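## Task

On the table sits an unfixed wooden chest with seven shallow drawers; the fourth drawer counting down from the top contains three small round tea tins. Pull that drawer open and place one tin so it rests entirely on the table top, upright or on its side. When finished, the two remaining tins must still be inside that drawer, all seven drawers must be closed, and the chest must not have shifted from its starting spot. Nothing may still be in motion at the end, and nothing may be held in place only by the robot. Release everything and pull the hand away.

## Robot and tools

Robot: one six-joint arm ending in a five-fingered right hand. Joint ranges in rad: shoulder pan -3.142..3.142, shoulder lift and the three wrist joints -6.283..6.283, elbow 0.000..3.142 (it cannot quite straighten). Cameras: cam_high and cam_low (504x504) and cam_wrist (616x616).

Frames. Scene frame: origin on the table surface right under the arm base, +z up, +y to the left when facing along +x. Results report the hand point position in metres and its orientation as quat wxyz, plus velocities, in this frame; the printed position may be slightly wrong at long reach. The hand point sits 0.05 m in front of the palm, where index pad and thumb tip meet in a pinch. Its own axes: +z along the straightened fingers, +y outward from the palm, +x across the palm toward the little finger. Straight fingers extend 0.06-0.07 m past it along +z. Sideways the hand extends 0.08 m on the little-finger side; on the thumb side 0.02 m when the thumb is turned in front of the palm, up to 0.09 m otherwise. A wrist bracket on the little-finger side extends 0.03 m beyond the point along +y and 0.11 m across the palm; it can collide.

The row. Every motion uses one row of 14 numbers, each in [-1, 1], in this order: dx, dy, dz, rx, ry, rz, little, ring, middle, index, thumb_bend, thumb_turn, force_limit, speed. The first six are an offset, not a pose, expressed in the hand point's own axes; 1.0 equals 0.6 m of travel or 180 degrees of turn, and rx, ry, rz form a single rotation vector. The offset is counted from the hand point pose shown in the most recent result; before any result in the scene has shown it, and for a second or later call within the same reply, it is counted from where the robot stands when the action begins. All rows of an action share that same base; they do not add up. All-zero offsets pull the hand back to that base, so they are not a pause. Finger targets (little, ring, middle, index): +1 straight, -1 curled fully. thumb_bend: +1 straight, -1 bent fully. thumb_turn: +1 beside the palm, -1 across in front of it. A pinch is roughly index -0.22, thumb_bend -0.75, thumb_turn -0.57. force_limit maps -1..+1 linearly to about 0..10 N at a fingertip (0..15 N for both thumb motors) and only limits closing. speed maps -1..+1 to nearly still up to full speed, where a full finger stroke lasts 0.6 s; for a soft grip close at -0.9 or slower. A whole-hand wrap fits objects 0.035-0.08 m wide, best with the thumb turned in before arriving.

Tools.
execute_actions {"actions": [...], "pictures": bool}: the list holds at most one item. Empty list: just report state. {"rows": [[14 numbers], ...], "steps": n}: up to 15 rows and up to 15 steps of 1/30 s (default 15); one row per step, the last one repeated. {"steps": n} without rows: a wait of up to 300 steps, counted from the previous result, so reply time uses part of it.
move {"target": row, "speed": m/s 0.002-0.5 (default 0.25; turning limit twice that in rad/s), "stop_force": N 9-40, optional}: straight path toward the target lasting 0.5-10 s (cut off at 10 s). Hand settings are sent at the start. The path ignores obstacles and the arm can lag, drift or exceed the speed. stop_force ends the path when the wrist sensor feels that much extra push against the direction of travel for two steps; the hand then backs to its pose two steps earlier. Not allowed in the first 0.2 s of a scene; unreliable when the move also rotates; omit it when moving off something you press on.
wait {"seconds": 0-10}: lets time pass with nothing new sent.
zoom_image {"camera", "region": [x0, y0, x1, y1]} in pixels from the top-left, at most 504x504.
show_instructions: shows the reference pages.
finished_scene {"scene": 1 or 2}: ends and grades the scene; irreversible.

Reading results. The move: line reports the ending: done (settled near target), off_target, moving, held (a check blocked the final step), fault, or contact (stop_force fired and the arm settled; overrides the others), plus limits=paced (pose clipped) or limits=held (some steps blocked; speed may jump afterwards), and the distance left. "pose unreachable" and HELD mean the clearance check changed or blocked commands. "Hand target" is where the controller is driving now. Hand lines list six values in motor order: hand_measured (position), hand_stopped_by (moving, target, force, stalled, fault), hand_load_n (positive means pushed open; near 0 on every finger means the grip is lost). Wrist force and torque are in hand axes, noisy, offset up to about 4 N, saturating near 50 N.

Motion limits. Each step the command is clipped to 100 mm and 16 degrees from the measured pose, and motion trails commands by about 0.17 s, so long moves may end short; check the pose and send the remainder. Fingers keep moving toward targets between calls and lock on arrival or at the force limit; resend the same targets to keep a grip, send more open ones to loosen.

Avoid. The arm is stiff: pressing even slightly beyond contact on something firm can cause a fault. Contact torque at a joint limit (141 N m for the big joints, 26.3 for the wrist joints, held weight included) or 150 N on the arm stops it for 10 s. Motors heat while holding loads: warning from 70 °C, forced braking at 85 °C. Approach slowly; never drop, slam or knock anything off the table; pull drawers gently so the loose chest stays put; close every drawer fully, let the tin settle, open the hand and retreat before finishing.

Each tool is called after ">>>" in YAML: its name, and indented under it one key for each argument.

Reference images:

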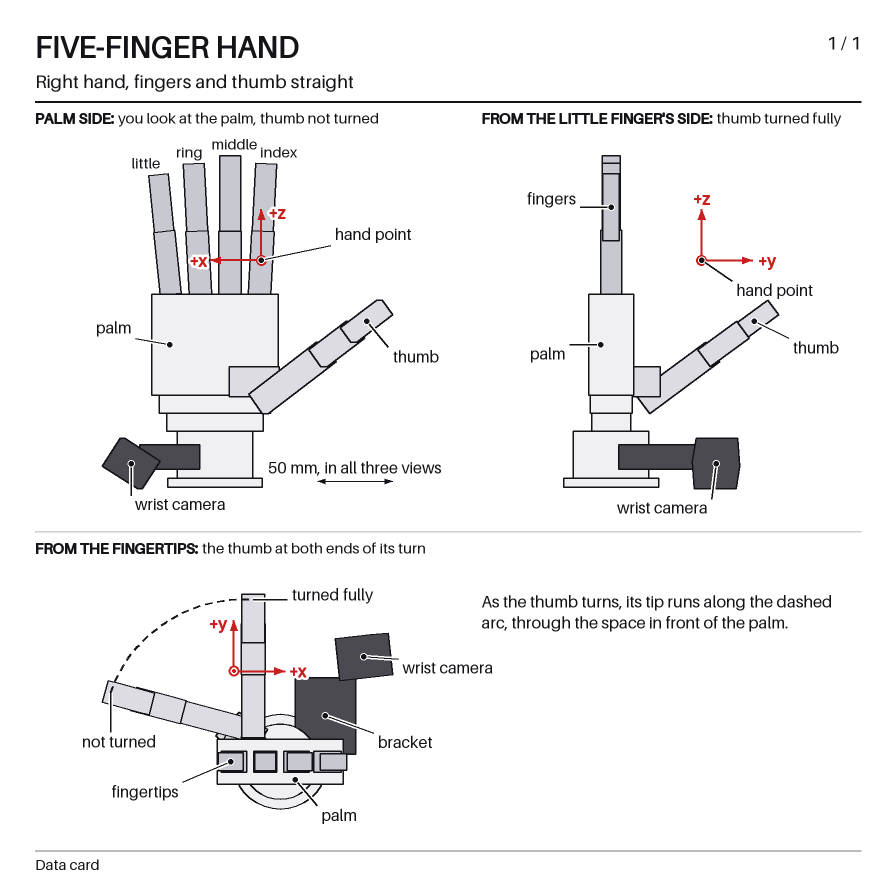

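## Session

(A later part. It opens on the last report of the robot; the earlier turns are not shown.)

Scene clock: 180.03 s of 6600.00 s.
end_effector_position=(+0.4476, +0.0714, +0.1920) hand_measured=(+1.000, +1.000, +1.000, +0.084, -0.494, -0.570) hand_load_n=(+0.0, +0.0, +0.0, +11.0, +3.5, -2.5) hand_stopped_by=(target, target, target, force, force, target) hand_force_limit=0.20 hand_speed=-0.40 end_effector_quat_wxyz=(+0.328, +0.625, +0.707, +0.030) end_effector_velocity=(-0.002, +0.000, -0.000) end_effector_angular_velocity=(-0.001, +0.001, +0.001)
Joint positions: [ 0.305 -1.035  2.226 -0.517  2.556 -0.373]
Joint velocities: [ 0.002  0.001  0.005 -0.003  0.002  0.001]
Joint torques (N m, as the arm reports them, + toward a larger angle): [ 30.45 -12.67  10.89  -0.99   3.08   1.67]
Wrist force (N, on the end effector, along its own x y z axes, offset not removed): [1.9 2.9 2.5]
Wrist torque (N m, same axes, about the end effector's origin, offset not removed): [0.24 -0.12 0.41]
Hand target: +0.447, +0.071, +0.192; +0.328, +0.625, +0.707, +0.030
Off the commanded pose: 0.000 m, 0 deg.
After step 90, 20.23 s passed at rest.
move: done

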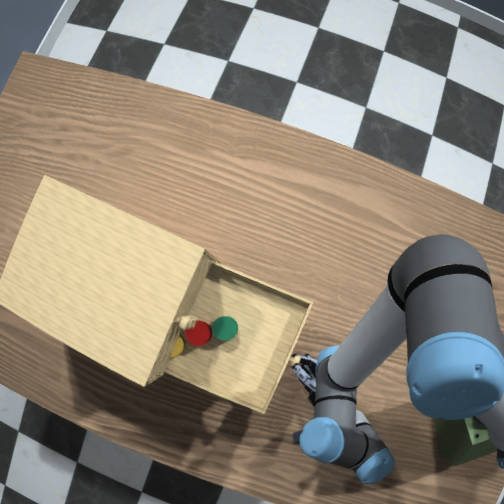

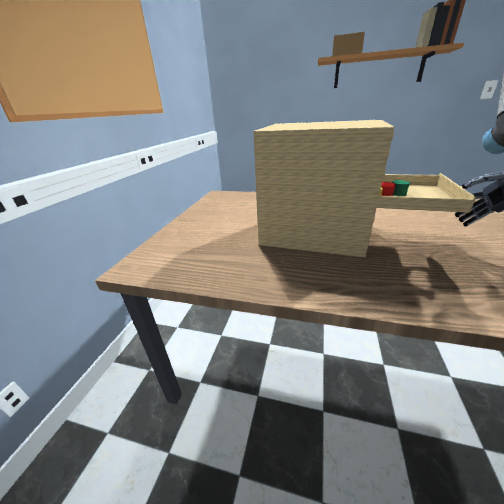

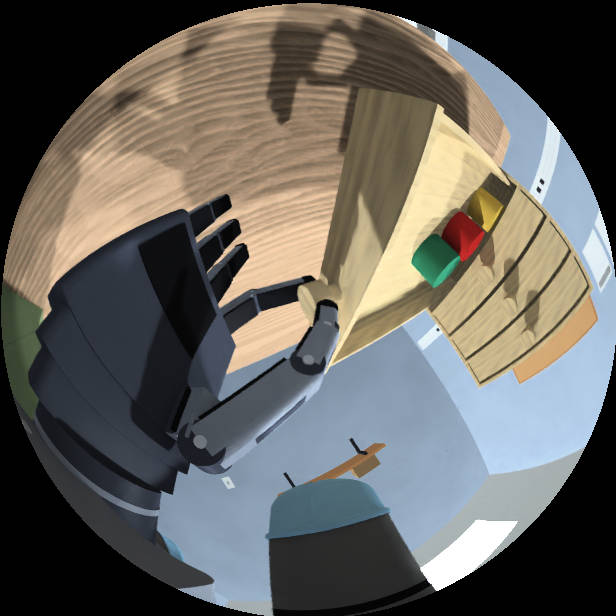

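>>> execute_actions:
  actions:
    - {"rows":[[0,0,0,0,0,0,1,1,1,0.55,-0.3,-0.57,0.2,0.2]],"steps":8}
  pictures: false

>>> move:
  target: [0,-0.05,-0.029,0,0,0,1,1,1,0.55,-0.3,-0.57,0.2,0.2]
  speed: 0.1

>>> move:
  target: [-0.085,0.09,-0.157,0,0,0,-1,-1,1,0.55,-0.3,-0.57,0.2,0.2]
  speed: 0.25

Scene clock: 185.93 s of 6600.00 s.
end_effector_position=(+0.4475, +0.0714, +0.1920) hand_measured=(+1.000, +1.000, +1.000, +0.410, -0.302, -0.570) hand_load_n=(+0.0, +0.0, +0.0, +0.5, +0.0, +0.0) hand_stopped_by=(target, target, target, moving, moving, target) hand_force_limit=0.20 hand_speed=0.20 end_effector_quat_wxyz=(+0.328, +0.625, +0.707, +0.030) end_effector_velocity=(+0.001, +0.000, -0.000) end_effector_angular_velocity=(-0.001, +0.001, +0.001)
Joint positions: [ 0.305 -1.035  2.226 -0.517  2.557 -0.373]
Joint velocities: [-0.001  0.    -0.003  0.002  0.    -0.002]
Joint torques (N m, as the arm reports them, + toward a larger angle): [ 11.54 -17.07 -18.76   2.74  -1.81  -1.67]
Wrist force (N, on the end effector, along its own x y z axes, offset not removed): [-0.1 1.4 -0.4]
Wrist torque (N m, same axes, about the end effector's origin, offset not removed): [0.20 0.28 0.34]
Hand target: +0.448, +0.071, +0.192; +0.328, +0.625, +0.707, +0.030
Off the commanded pose: 0.000 m, 0 deg.
Steps of this call (steps 1 to 90: nothing new was sent; then 2.63 s passed at rest; steps 91 to 98: all 8 steps of this action). Readings (end_effector_position | what the end effector reports):
91: (+0.4473, +0.0714, +0.1920) | hand_measured=(+1.000, +1.000, +1.000, +0.084, -0.494, -0.570) hand_load_n=(+0.0, +0.0, +0.0, +11.0, +3.5, -2.5) hand_stopped_by=(target, target, target, moving, moving, target) hand_force_limit=0.20 hand_speed=0.20
92: (+0.4473, +0.0714, +0.1920) | hand_measured=(+1.000, +1.000, +1.000, +0.084, -0.494, -0.570) hand_load_n=(+0.0, +0.0, +0.0, +11.0, +3.5, -2.5) hand_stopped_by=(target, target, target, moving, moving, target) hand_force_limit=0.20 hand_speed=0.20
94: (+0.4473, +0.0714, +0.1920) | hand_measured=(+1.000, +1.000, +1.000, +0.142, -0.458, -0.570) hand_load_n=(+0.0, +0.0, +0.0, +0.5, +0.0, +0.0) hand_stopped_by=(target, target, target, moving, moving, target) hand_force_limit=0.20 hand_speed=0.20
98: the state above

Scene clock: 187.10 s of 6600.00 s.
end_effector_position=(+0.4132, +0.0714, +0.1919) hand_measured=(+1.000, +1.000, +1.000, +0.550, -0.300, -0.570) hand_load_n=(+0.0, +0.0, +0.0, +0.0, +0.0, +0.0) hand_stopped_by=(target, target, target, target, target, target) hand_force_limit=0.20 hand_speed=0.20 end_effector_quat_wxyz=(+0.328, +0.625, +0.707, +0.030) end_effector_velocity=(-0.003, -0.000, +0.000) end_effector_angular_velocity=(-0.000, +0.000, +0.000)
Joint positions: [ 0.336 -1.026  2.294 -0.563  2.58  -0.336]
Joint velocities: [ 0.002  0.001  0.005 -0.004  0.002  0.002]
Joint torques (N m, as the arm reports them, + toward a larger angle): [ 27.63 -10.81  13.34  -1.19   2.72   1.81]
Wrist force (N, on the end effector, along its own x y z axes, offset not removed): [3.4 -0.2 1.1]
Wrist torque (N m, same axes, about the end effector's origin, offset not removed): [-0.13 -0.26 0.45]
Hand target: +0.413, +0.071, +0.192; +0.328, +0.625, +0.707, +0.030
Off the commanded pose: 0.000 m, 0 deg.
move: done

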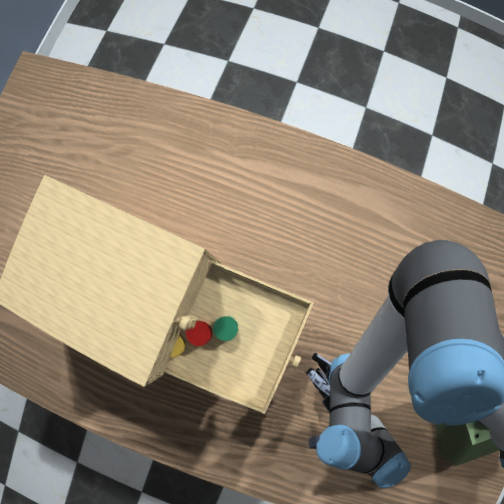

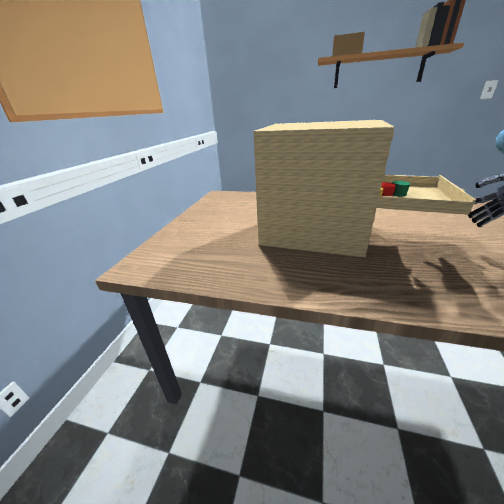

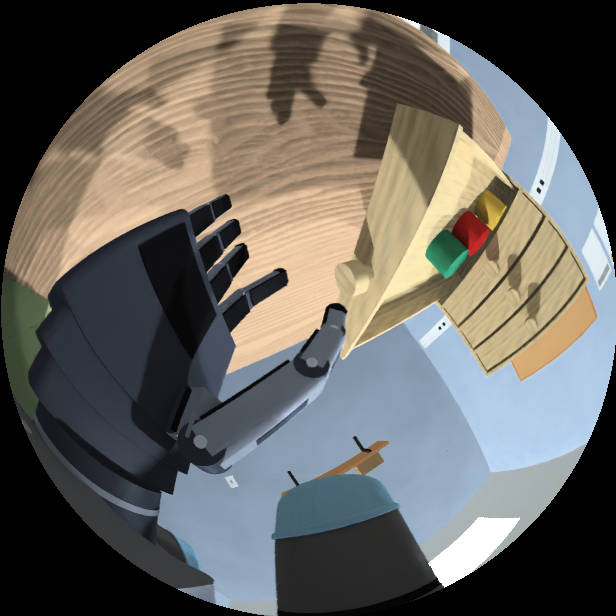

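Scene clock: 188.40 s of 6600.00 s.
end_effector_position=(+0.4127, +0.0714, +0.3119) hand_measured=(-1.000, -1.000, +1.000, +0.550, -0.300, -0.570) hand_load_n=(+0.0, +0.0, +0.0, +0.0, +0.0, +0.0) hand_stopped_by=(target, target, target, target, target, target) hand_force_limit=0.20 hand_speed=0.20 end_effector_quat_wxyz=(+0.328, +0.625, +0.707, +0.031) end_effector_velocity=(+0.000, +0.000, +0.001) end_effector_angular_velocity=(+0.001, +0.004, -0.004)
Joint positions: [ 0.564 -1.172  2.156  0.049  2.73   0.035]
Joint velocities: [ 0.002  0.005 -0.007  0.02   0.001  0.02 ]
Joint torques (N m, as the arm reports them, + toward a larger angle): [ 26.98 -10.34 -22.78   3.63   3.01   1.61]
Wrist force (N, on the end effector, along its own x y z axes, offset not removed): [4.1 2.0 0.6]
Wrist torque (N m, same axes, about the end effector's origin, offset not removed): [0.30 -0.25 0.44]
Hand target: +0.413, +0.071, +0.312; +0.328, +0.625, +0.707, +0.030
Off the commanded pose: 0.000 m, 0 deg.
move: done

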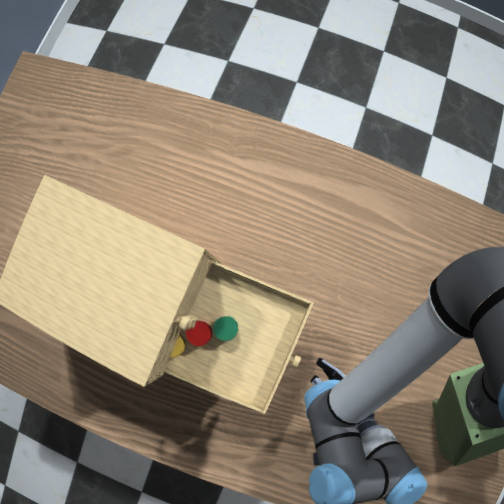

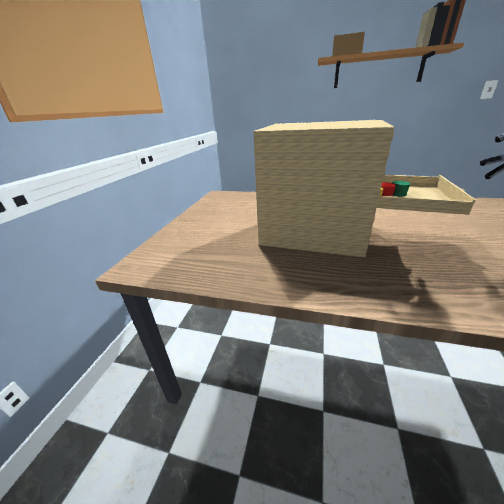

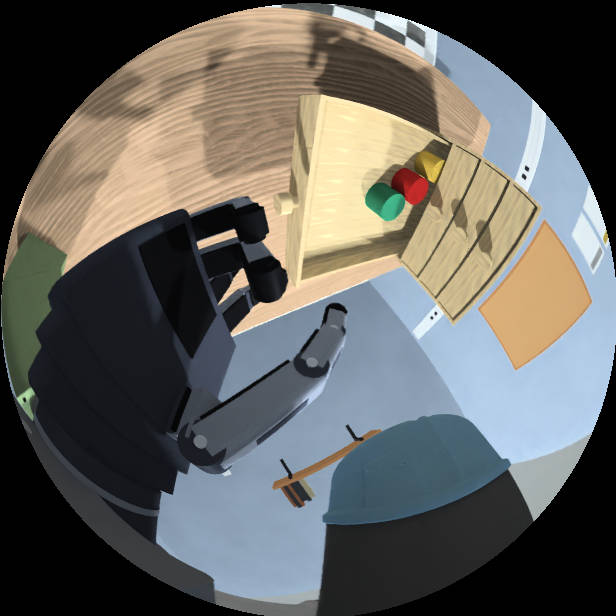

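>>> move:
  target: [0,0.155,0.089,0.014,-0.124,-0.775,-1,-1,0.5,0.5,-0.1,-1,0.2,0.2]
  speed: 0.4

Scene clock: 197.97 s of 6600.00 s.
end_effector_position=(+0.5197, +0.0717, +0.3122) hand_measured=(-1.000, -1.000, +0.500, +0.500, -0.100, -1.000) hand_load_n=(+0.0, +0.0, +0.0, +0.0, +0.0, +0.0) hand_stopped_by=(target, target, target, target, target, target) hand_force_limit=0.20 hand_speed=0.20 end_effector_quat_wxyz=(+0.232, -0.441, +0.769, -0.401) end_effector_velocity=(+0.000, +0.000, -0.000) end_effector_angular_velocity=(-0.009, -0.000, +0.009)
Joint positions: [ 0.369 -1.467  2.067 -0.44   2.577 -3.249]
Joint velocities: [ 0.    -0.     0.003 -0.011 -0.003 -0.019]
Joint torques (N m, as the arm reports them, + toward a larger angle): [ 20.47 -25.23   0.26  -2.16  -2.92  -1.94]
Wrist force (N, on the end effector, along its own x y z axes, offset not removed): [0.3 2.5 -0.6]
Wrist torque (N m, same axes, about the end effector's origin, offset not removed): [0.50 0.14 0.38]
Hand target: +0.520, +0.072, +0.312; +0.232, -0.442, +0.768, -0.401
Off the commanded pose: 0.000 m, 0 deg.
After step 90, 2.83 s passed at rest.
move: done

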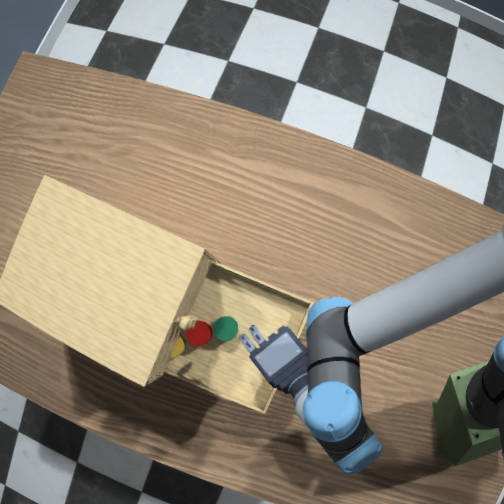

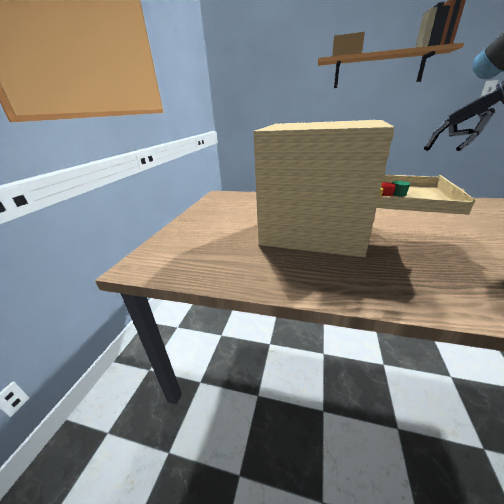

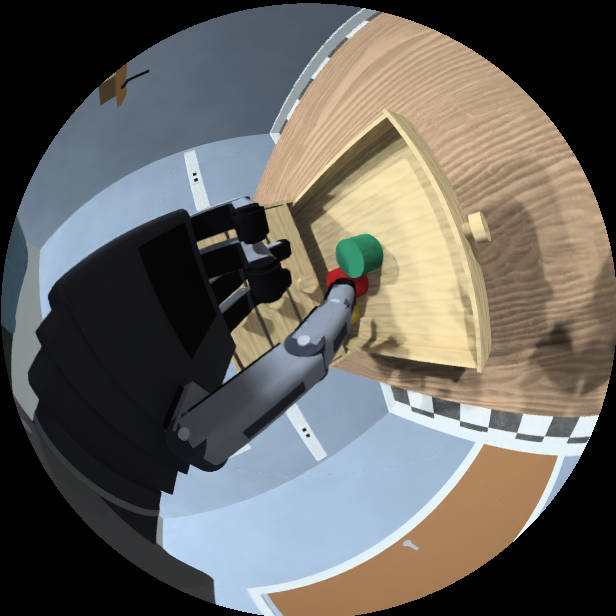

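>>> move:
  target: [-0.076,0.027,0.142,0,0,0,-1,-1,0.5,0.5,-0.1,-1,0.2,0.2]
  speed: 0.15

>>> zoom_image:
  camera: "cam_low"
  region: [370, 130, 470, 220]

>>> zoom_image:
  camera: "cam_high"
  region: [160, 280, 280, 400]

Scene clock: 201.83 s of 6600.00 s.
end_effector_position=(+0.5950, +0.0807, +0.2506) hand_measured=(-1.000, -1.000, +0.500, +0.500, -0.100, -1.000) hand_load_n=(+0.0, +0.0, +0.0, +0.0, +0.0, +0.0) hand_stopped_by=(target, target, target, target, target, target) hand_force_limit=0.20 hand_speed=0.20 end_effector_quat_wxyz=(+0.232, -0.441, +0.769, -0.401) end_effector_velocity=(+0.002, +0.000, -0.001) end_effector_angular_velocity=(-0.000, +0.000, -0.000)
Joint positions: [ 0.255 -1.283  1.942 -0.521  2.464 -3.278]
Joint velocities: [-0.002  0.005 -0.005 -0.001 -0.002 -0.   ]
Joint torques (N m, as the arm reports them, + toward a larger angle): [  4.84 -15.02 -26.84  -2.48  -2.84  -1.74]
Wrist force (N, on the end effector, along its own x y z axes, offset not removed): [2.6 -0.8 1.3]
Wrist torque (N m, same axes, about the end effector's origin, offset not removed): [-0.31 -0.05 0.43]
Hand target: +0.595, +0.081, +0.250; +0.232, -0.441, +0.769, -0.401
Off the commanded pose: 0.000 m, 0 deg.
move: done

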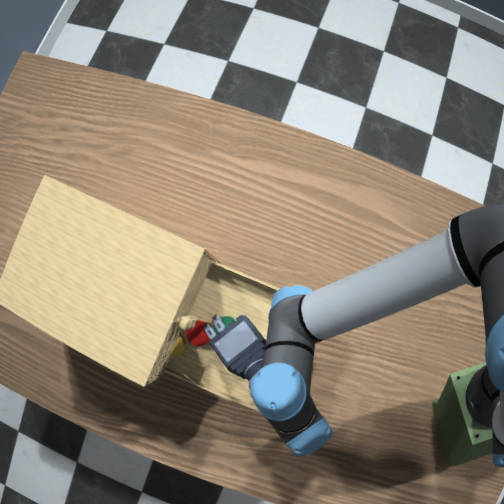

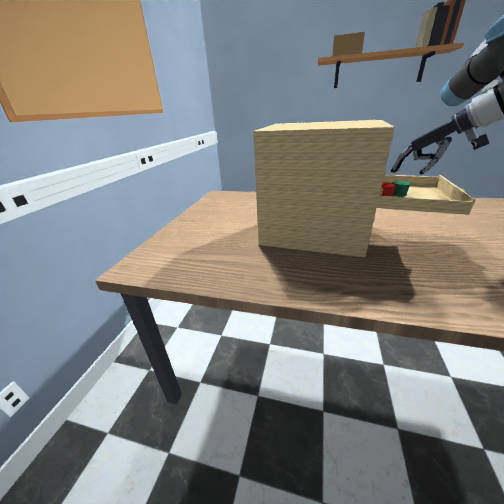

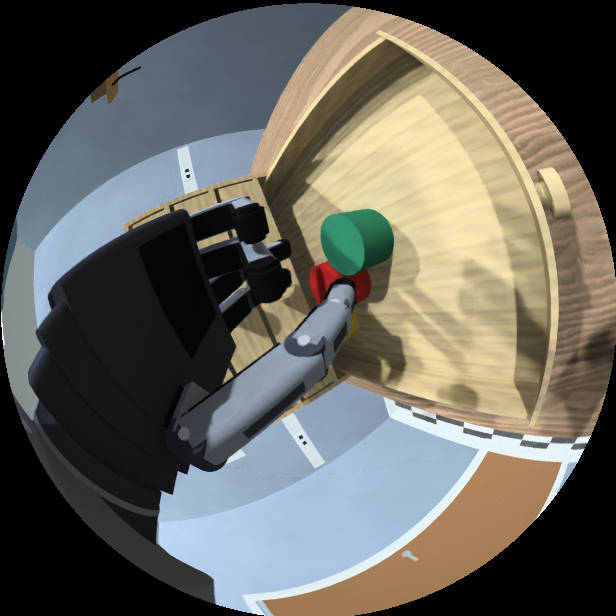

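Region (370, 130, 470, 220) of cam_low's 504x504 image, scaled by 5.040, with more detail than that image has; it fills the top 454 rows of this view, and the rest is white.

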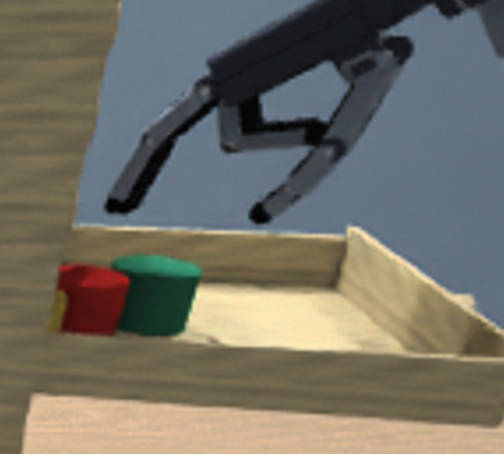

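Region (160, 280, 280, 400) of cam_high's 504x504 image, scaled by 4.200, with more detail than that image has.

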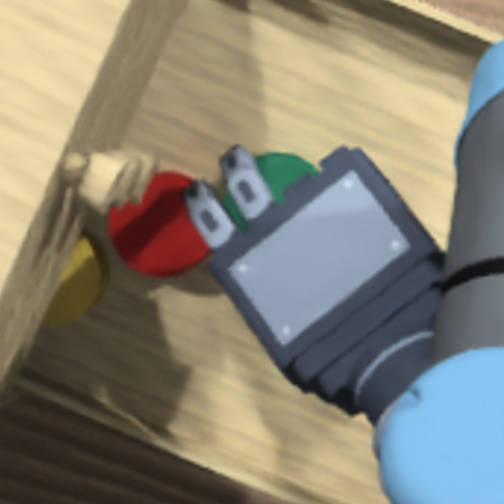

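>>> move:
  target: [0.012,0.013,0.034,0,0,0,-1,-1,0.5,0.5,-0.15,-1,0.2,0.2]
  speed: 0.05

>>> zoom_image:
  camera: "cam_low"
  region: [370, 130, 470, 220]

>>> zoom_image:
  camera: "cam_high"
  region: [160, 280, 280, 400]

>>> zoom_image:
  camera: "cam_wrist"
  region: [220, 170, 440, 370]

Scene clock: 206.80 s of 6600.00 s.
end_effector_position=(+0.6020, +0.0685, +0.2327) hand_measured=(-1.000, -1.000, +0.500, +0.500, -0.150, -1.000) hand_load_n=(+0.0, +0.0, +0.0, +0.0, +0.0, +0.0) hand_stopped_by=(target, target, target, target, target, target) hand_force_limit=0.20 hand_speed=0.20 end_effector_quat_wxyz=(+0.232, -0.441, +0.769, -0.401) end_effector_velocity=(+0.001, -0.002, -0.002) end_effector_angular_velocity=(+0.000, -0.001, -0.001)
Joint positions: [ 0.205 -1.275  1.954 -0.55   2.415 -3.288]
Joint velocities: [-0.006  0.001  0.    -0.004 -0.005 -0.001]
Joint torques (N m, as the arm reports them, + toward a larger angle): [  5.04 -15.79   2.88  -2.03  -2.78  -1.78]
Wrist force (N, on the end effector, along its own x y z axes, offset not removed): [2.9 2.2 0.5]
Wrist torque (N m, same axes, about the end effector's origin, offset not removed): [0.37 -0.17 0.49]
Hand target: +0.602, +0.068, +0.233; +0.232, -0.441, +0.769, -0.401
Off the commanded pose: 0.000 m, 0 deg.
After step 90, 1.10 s passed at rest.
move: done

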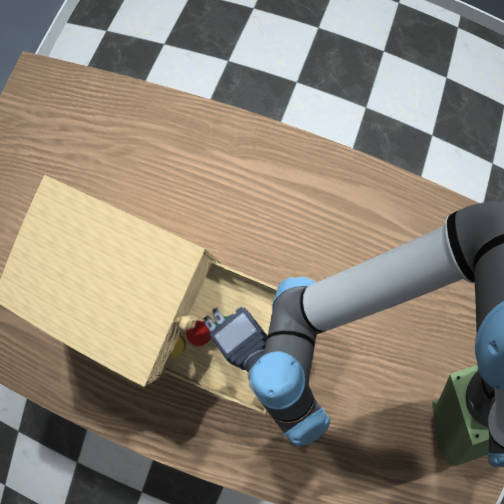

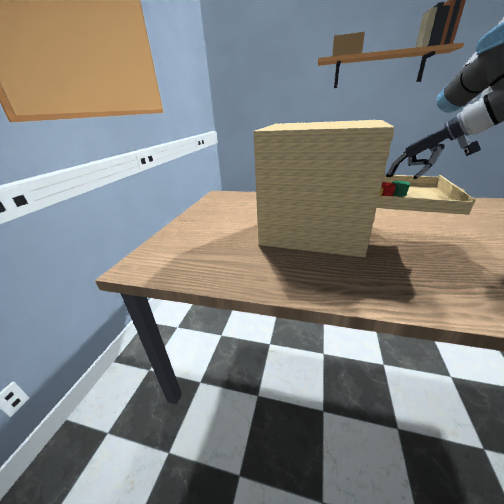

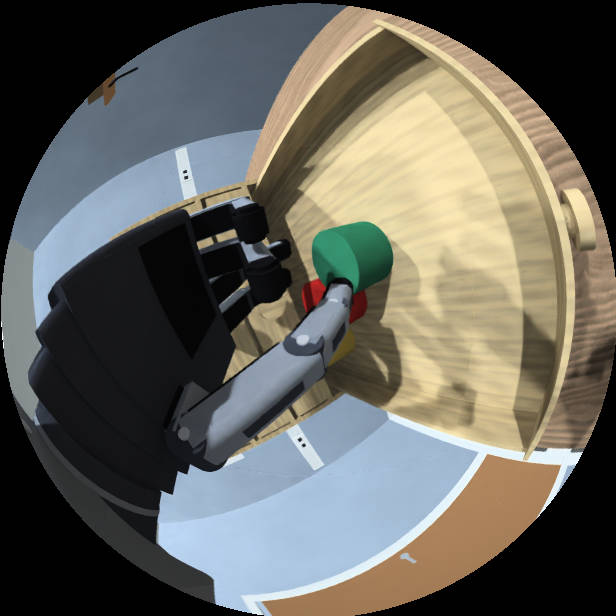

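Region (370, 130, 470, 220) of cam_low's 504x504 image, scaled by 5.040, with more detail than that image has; it fills the top 454 rows of this view, and the rest is white.

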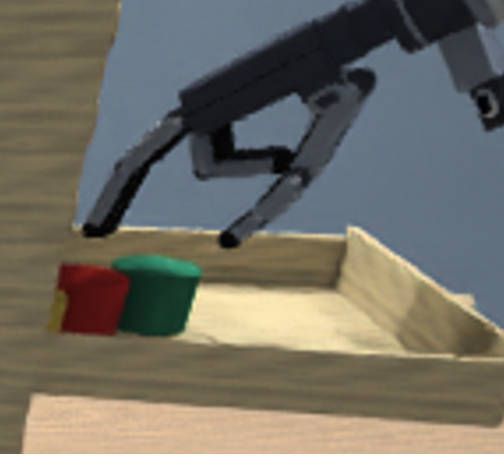

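Region (160, 280, 280, 400) of cam_high's 504x504 image, scaled by 4.200, with more detail than that image has.

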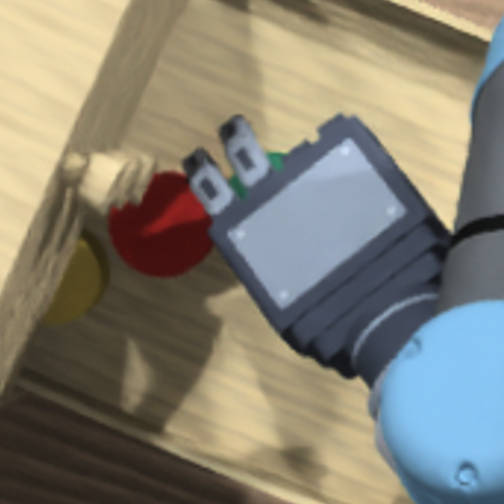

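Region (220, 170, 440, 370) of cam_wrist's 616x616 image, scaled by 2.291, with more detail than that image has; it fills the top 458 rows of this view, and the rest is white.

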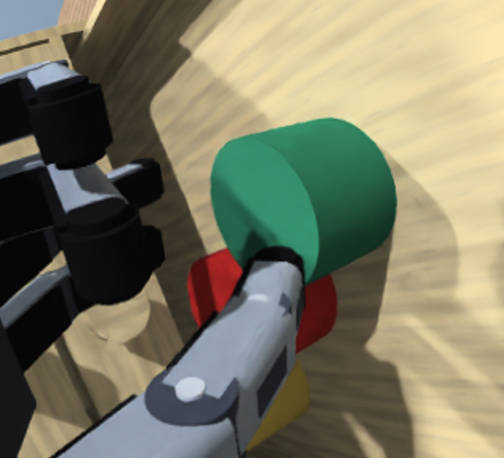

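>>> move:
  target: [0,0.0273,0.0191,0,0,0,-1,-1,0.42,0.42,-0.15,-1,0.2,0.2]
  speed: 0.03

>>> zoom_image:
  camera: "cam_low"
  region: [370, 130, 470, 220]

>>> zoom_image:
  camera: "cam_high"
  region: [160, 280, 280, 400]

>>> zoom_image:
  camera: "cam_wrist"
  region: [220, 170, 440, 370]

Scene clock: 210.67 s of 6600.00 s.
end_effector_position=(+0.6020, +0.0686, +0.2130) hand_measured=(-1.000, -1.000, +0.420, +0.420, -0.150, -1.000) hand_load_n=(+0.0, +0.0, +0.0, +0.0, +0.0, +0.0) hand_stopped_by=(target, target, target, target, target, target) hand_force_limit=0.20 hand_speed=0.20 end_effector_quat_wxyz=(+0.232, -0.441, +0.769, -0.401) end_effector_velocity=(-0.001, +0.001, -0.003) end_effector_angular_velocity=(+0.000, +0.001, +0.001)
Joint positions: [ 0.181 -1.247  1.969 -0.596  2.391 -3.292]
Joint velocities: [-0.002  0.004  0.003 -0.006 -0.003 -0.   ]
Joint torques (N m, as the arm reports them, + toward a larger angle): [  4.41 -16.97   3.07  -2.34  -3.06  -1.86]
Wrist force (N, on the end effector, along its own x y z axes, offset not removed): [1.7 2.2 -0.4]
Wrist torque (N m, same axes, about the end effector's origin, offset not removed): [0.45 0.07 0.55]
Hand target: +0.602, +0.069, +0.213; +0.232, -0.441, +0.769, -0.401
Off the commanded pose: 0.000 m, 0 deg.
move: done

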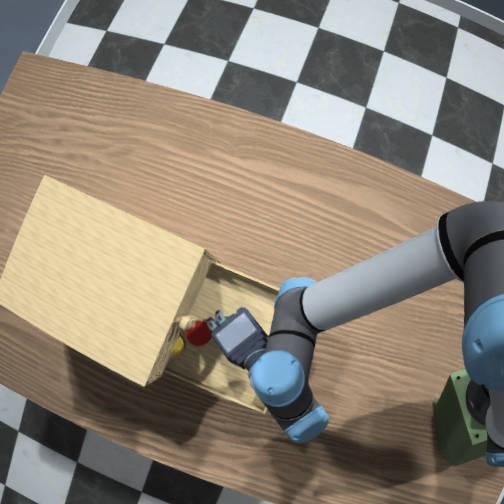

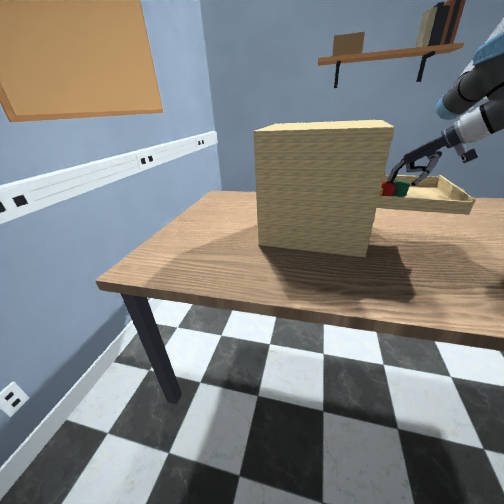

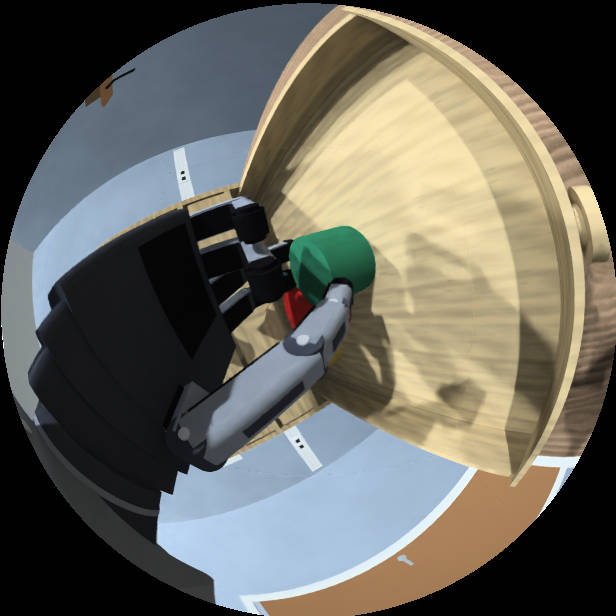

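Region (370, 130, 470, 220) of cam_low's 504x504 image, scaled by 5.040, with more detail than that image has; it fills the top 454 rows of this view, and the rest is white.

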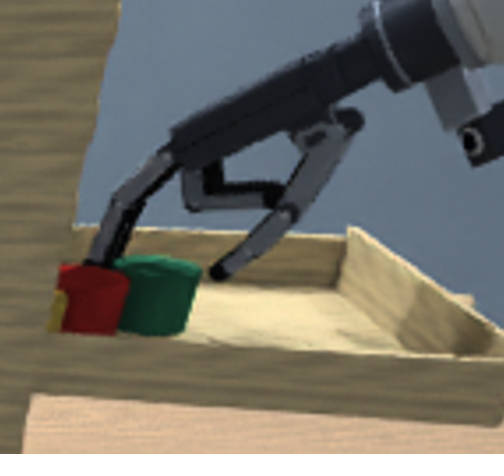

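Region (160, 280, 280, 400) of cam_high's 504x504 image, scaled by 4.200, with more detail than that image has.

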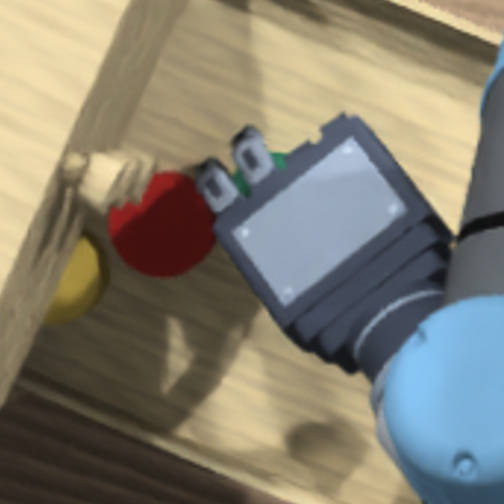

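Region (220, 170, 440, 370) of cam_wrist's 616x616 image, scaled by 2.291, with more detail than that image has; it fills the top 458 rows of this view, and the rest is white.

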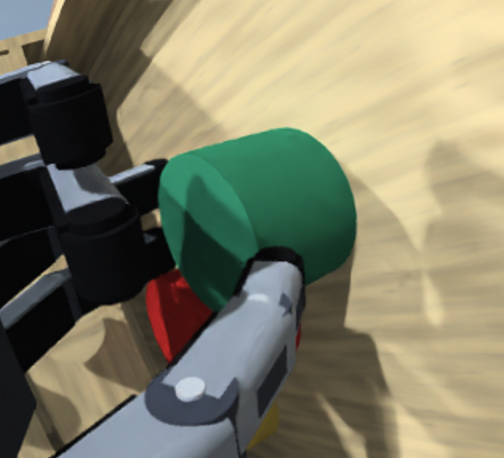

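>>> move:
  target: [0,0.0165,0.0115,0,0,0,-1,-1,0.42,0.42,-0.15,-1,0.2,0.2]
  speed: 0.02

>>> zoom_image:
  camera: "cam_low"
  region: [370, 130, 470, 220]

>>> zoom_image:
  camera: "cam_wrist"
  region: [220, 170, 440, 370]

Scene clock: 212.80 s of 6600.00 s.
end_effector_position=(+0.6021, +0.0686, +0.2012) hand_measured=(-1.000, -1.000, +0.420, +0.420, -0.150, -1.000) hand_load_n=(+0.0, +0.0, +0.0, +0.0, +0.0, +0.0) hand_stopped_by=(target, target, target, target, target, target) hand_force_limit=0.20 hand_speed=0.20 end_effector_quat_wxyz=(+0.232, -0.441, +0.769, -0.401) end_effector_velocity=(+0.001, -0.000, -0.002) end_effector_angular_velocity=(+0.000, -0.001, -0.001)
Joint positions: [ 0.167 -1.23   1.977 -0.624  2.377 -3.295]
Joint velocities: [-0.003  0.004  0.    -0.006 -0.003 -0.   ]
Joint torques (N m, as the arm reports them, + toward a larger angle): [  5.58 -18.34   3.44  -2.16  -2.8   -1.86]
Wrist force (N, on the end effector, along its own x y z axes, offset not removed): [2.6 0.8 -0.1]
Wrist torque (N m, same axes, about the end effector's origin, offset not removed): [0.17 -0.07 0.49]
Hand target: +0.602, +0.069, +0.201; +0.232, -0.441, +0.769, -0.401
Off the commanded pose: 0.000 m, 0 deg.
move: done

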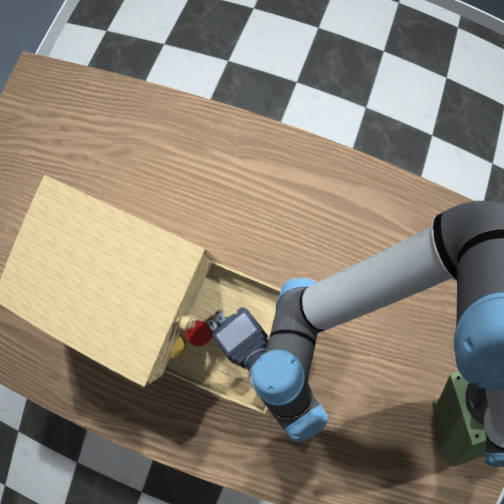

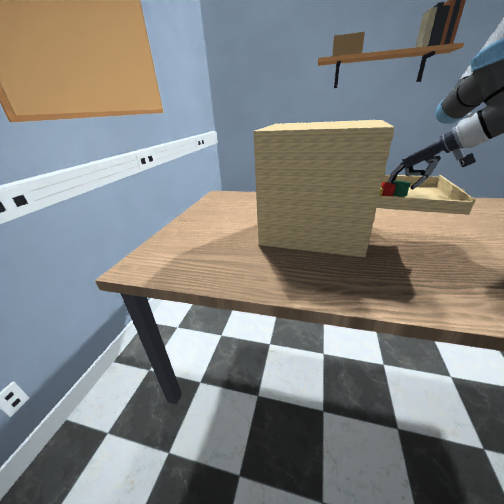

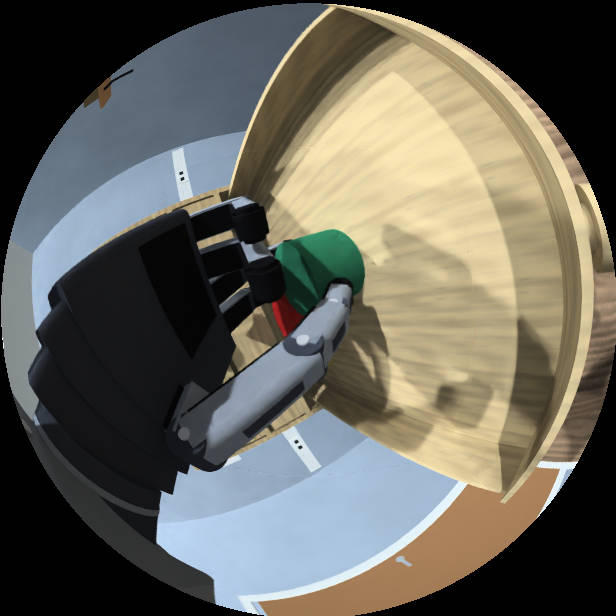

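Region (370, 130, 470, 220) of cam_low's 504x504 image, scaled by 5.040, with more detail than that image has; it fills the top 454 rows of this view, and the rest is white.

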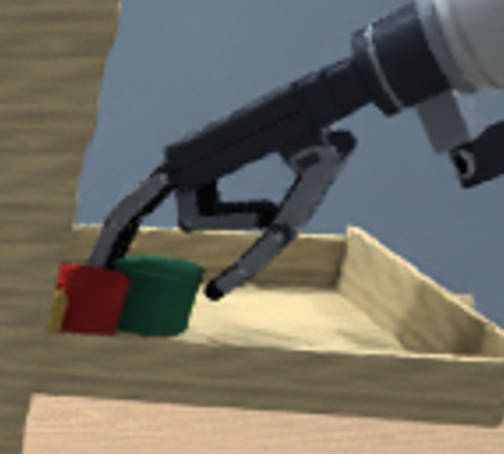

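Region (220, 170, 440, 370) of cam_wrist's 616x616 image, scaled by 2.291, with more detail than that image has; it fills the top 458 rows of this view, and the rest is white.

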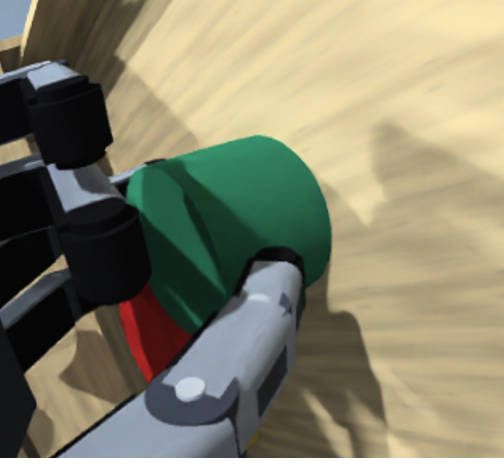

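>>> execute_actions:
  actions:
    - {"rows":[[0,0,0,0,0,0,-1,-1,-0.1,-0.1,-0.15,-1,0.0,-0.6]],"steps":15}
  pictures: false

>>> wait:
  seconds: 0.6

>>> zoom_image:
  camera: "cam_low"
  region: [370, 130, 470, 220]

>>> zoom_image:
  camera: "cam_wrist"
  region: [220, 170, 440, 370]

Scene clock: 215.70 s of 6600.00 s.
end_effector_position=(+0.6020, +0.0686, +0.2011) hand_measured=(-1.000, -1.000, +0.314, +0.292, -0.146, -1.000) hand_load_n=(+0.0, +0.0, +4.0, +7.5, +8.5, +0.0) hand_stopped_by=(target, target, force, force, target, target) hand_force_limit=0.00 hand_speed=-0.60 end_effector_quat_wxyz=(+0.232, -0.441, +0.769, -0.400) end_effector_velocity=(+0.001, -0.001, +0.001) end_effector_angular_velocity=(+0.001, -0.002, -0.002)
Joint positions: [ 0.167 -1.229  1.977 -0.624  2.377 -3.295]
Joint velocities: [-0.    -0.001 -0.001 -0.     0.     0.001]
Joint torques (N m, as the arm reports them, + toward a larger angle): [ 29.42 -39.87 -24.19   2.28   2.46   1.72]
Wrist force (N, on the end effector, along its own x y z axes, offset not removed): [0.3 -3.9 -0.5]
Wrist torque (N m, same axes, about the end effector's origin, offset not removed): [-0.13 0.22 0.28]
Hand target: +0.602, +0.069, +0.201; +0.232, -0.441, +0.769, -0.401
Off the commanded pose: 0.000 m, 0 deg.
Steps of this call (steps 1 to 72: nothing new was sent; steps 73 to 87: all 15 steps of this action). Readings (end_effector_position | what the end effector reports):
73: (+0.6021, +0.0686, +0.2010) | hand_measured=(-1.000, -1.000, +0.420, +0.420, -0.150, -1.000) hand_load_n=(+0.0, +0.0, +0.0, +0.0, +0.0, +0.0) hand_stopped_by=(target, target, moving, moving, target, target) hand_force_limit=0.00 hand_speed=-0.60
74: (+0.6021, +0.0686, +0.2010) | hand_measured=(-1.000, -1.000, +0.420, +0.420, -0.150, -1.000) hand_load_n=(+0.0, +0.0, +0.0, +0.0, +0.0, +0.0) hand_stopped_by=(target, target, moving, moving, target, target) hand_force_limit=0.00 hand_speed=-0.60
76: (+0.6021, +0.0686, +0.2010) | hand_measured=(-1.000, -1.000, +0.400, +0.400, -0.150, -1.000) hand_load_n=(+0.0, +0.0, +0.0, +0.0, +0.0, +0.0) hand_stopped_by=(target, target, moving, moving, target, target) hand_force_limit=0.00 hand_speed=-0.60
80: (+0.6020, +0.0686, +0.2009) | hand_measured=(-1.000, -1.000, +0.312, +0.312, -0.146, -1.000) hand_load_n=(+0.0, +0.0, +7.5, +1.0, +6.5, +0.5) hand_stopped_by=(target, target, force, moving, target, target) hand_force_limit=0.00 hand_speed=-0.60
87: the state above

Scene clock: 216.30 s of 6600.00 s.
end_effector_position=(+0.6021, +0.0686, +0.2012) hand_measured=(-1.000, -1.000, +0.314, +0.292, -0.146, -1.000) hand_load_n=(+0.0, +0.0, +3.5, +7.0, +9.0, +0.0) hand_stopped_by=(target, target, force, force, target, target) hand_force_limit=0.00 hand_speed=-0.60 end_effector_quat_wxyz=(+0.232, -0.441, +0.769, -0.401) end_effector_velocity=(+0.000, +0.000, +0.000) end_effector_angular_velocity=(-0.000, +0.000, +0.001)
Joint positions: [ 0.167 -1.23   1.977 -0.624  2.377 -3.295]
Joint velocities: [ 0.001  0.    -0.    -0.    -0.    -0.001]
Joint torques (N m, as the arm reports them, + toward a larger angle): [ 30.   -39.66 -25.11   1.57   2.18   1.74]
Wrist force (N, on the end effector, along its own x y z axes, offset not removed): [1.7 -0.8 -1.2]
Wrist torque (N m, same axes, about the end effector's origin, offset not removed): [0.14 0.02 0.25]
Hand target: +0.602, +0.069, +0.201; +0.232, -0.441, +0.769, -0.401
Off the commanded pose: 0.000 m, 0 deg.
Steps of this call (steps 1 to 18: nothing new was sent). Readings (end_effector_position | what the end effector reports):
1: (+0.6020, +0.0686, +0.2011) | hand_measured=(-1.000, -1.000, +0.314, +0.292, -0.146, -1.000) hand_load_n=(+0.0, +0.0, +3.5, +7.0, +8.5, +0.0) hand_stopped_by=(target, target, force, force, target, target) hand_force_limit=0.00 hand_speed=-0.60
2: (+0.6020, +0.0686, +0.2012) | hand_measured=(-1.000, -1.000, +0.314, +0.292, -0.146, -1.000) hand_load_n=(+0.0, +0.0, +3.5, +7.0, +8.5, +0.0) hand_stopped_by=(target, target, force, force, target, target) hand_force_limit=0.00 hand_speed=-0.60
4: (+0.6020, +0.0686, +0.2012) | hand_measured=(-1.000, -1.000, +0.314, +0.292, -0.146, -1.000) hand_load_n=(+0.0, +0.0, +3.5, +7.0, +8.5, +0.0) hand_stopped_by=(target, target, force, force, target, target) hand_force_limit=0.00 hand_speed=-0.60
8: (+0.6021, +0.0686, +0.2012) | hand_measured=(-1.000, -1.000, +0.314, +0.292, -0.146, -1.000) hand_load_n=(+0.0, +0.0, +3.5, +7.0, +9.0, +0.0) hand_stopped_by=(target, target, force, force, target, target) hand_force_limit=0.00 hand_speed=-0.60
18: the state above

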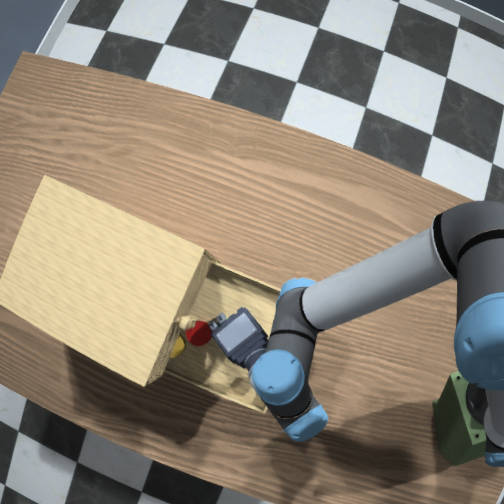

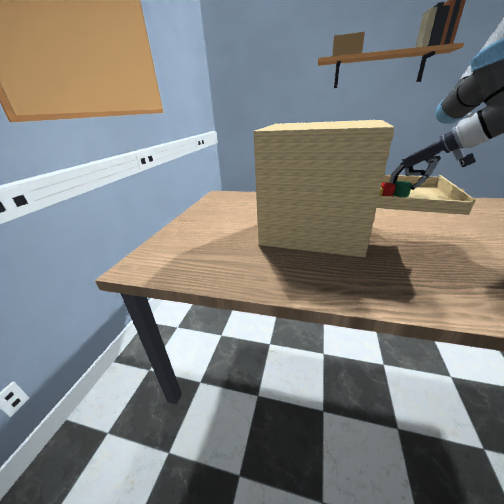

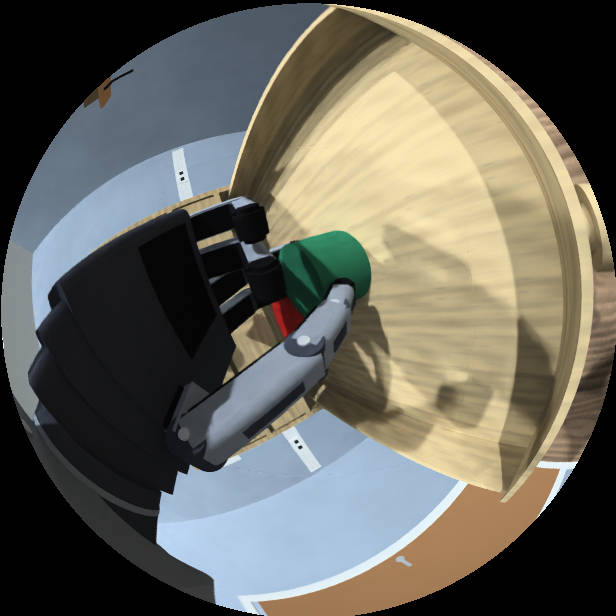

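Region (370, 130, 470, 220) of cam_low's 504x504 image, scaled by 5.040, with more detail than that image has; it fills the top 454 rows of this view, and the rest is white.

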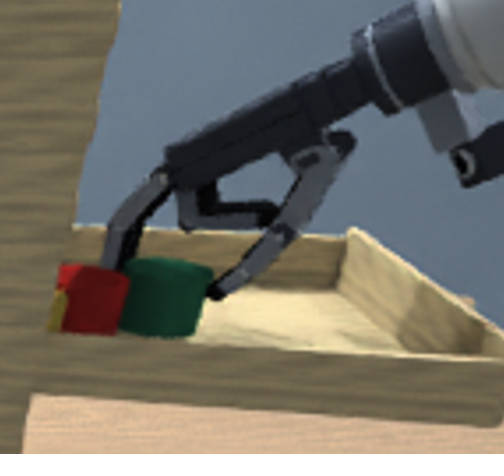

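Region (220, 170, 440, 370) of cam_wrist's 616x616 image, scaled by 2.291, with more detail than that image has; it fills the top 458 rows of this view, and the rest is white.

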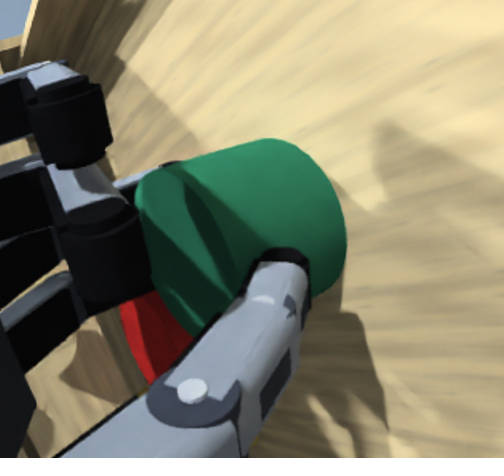

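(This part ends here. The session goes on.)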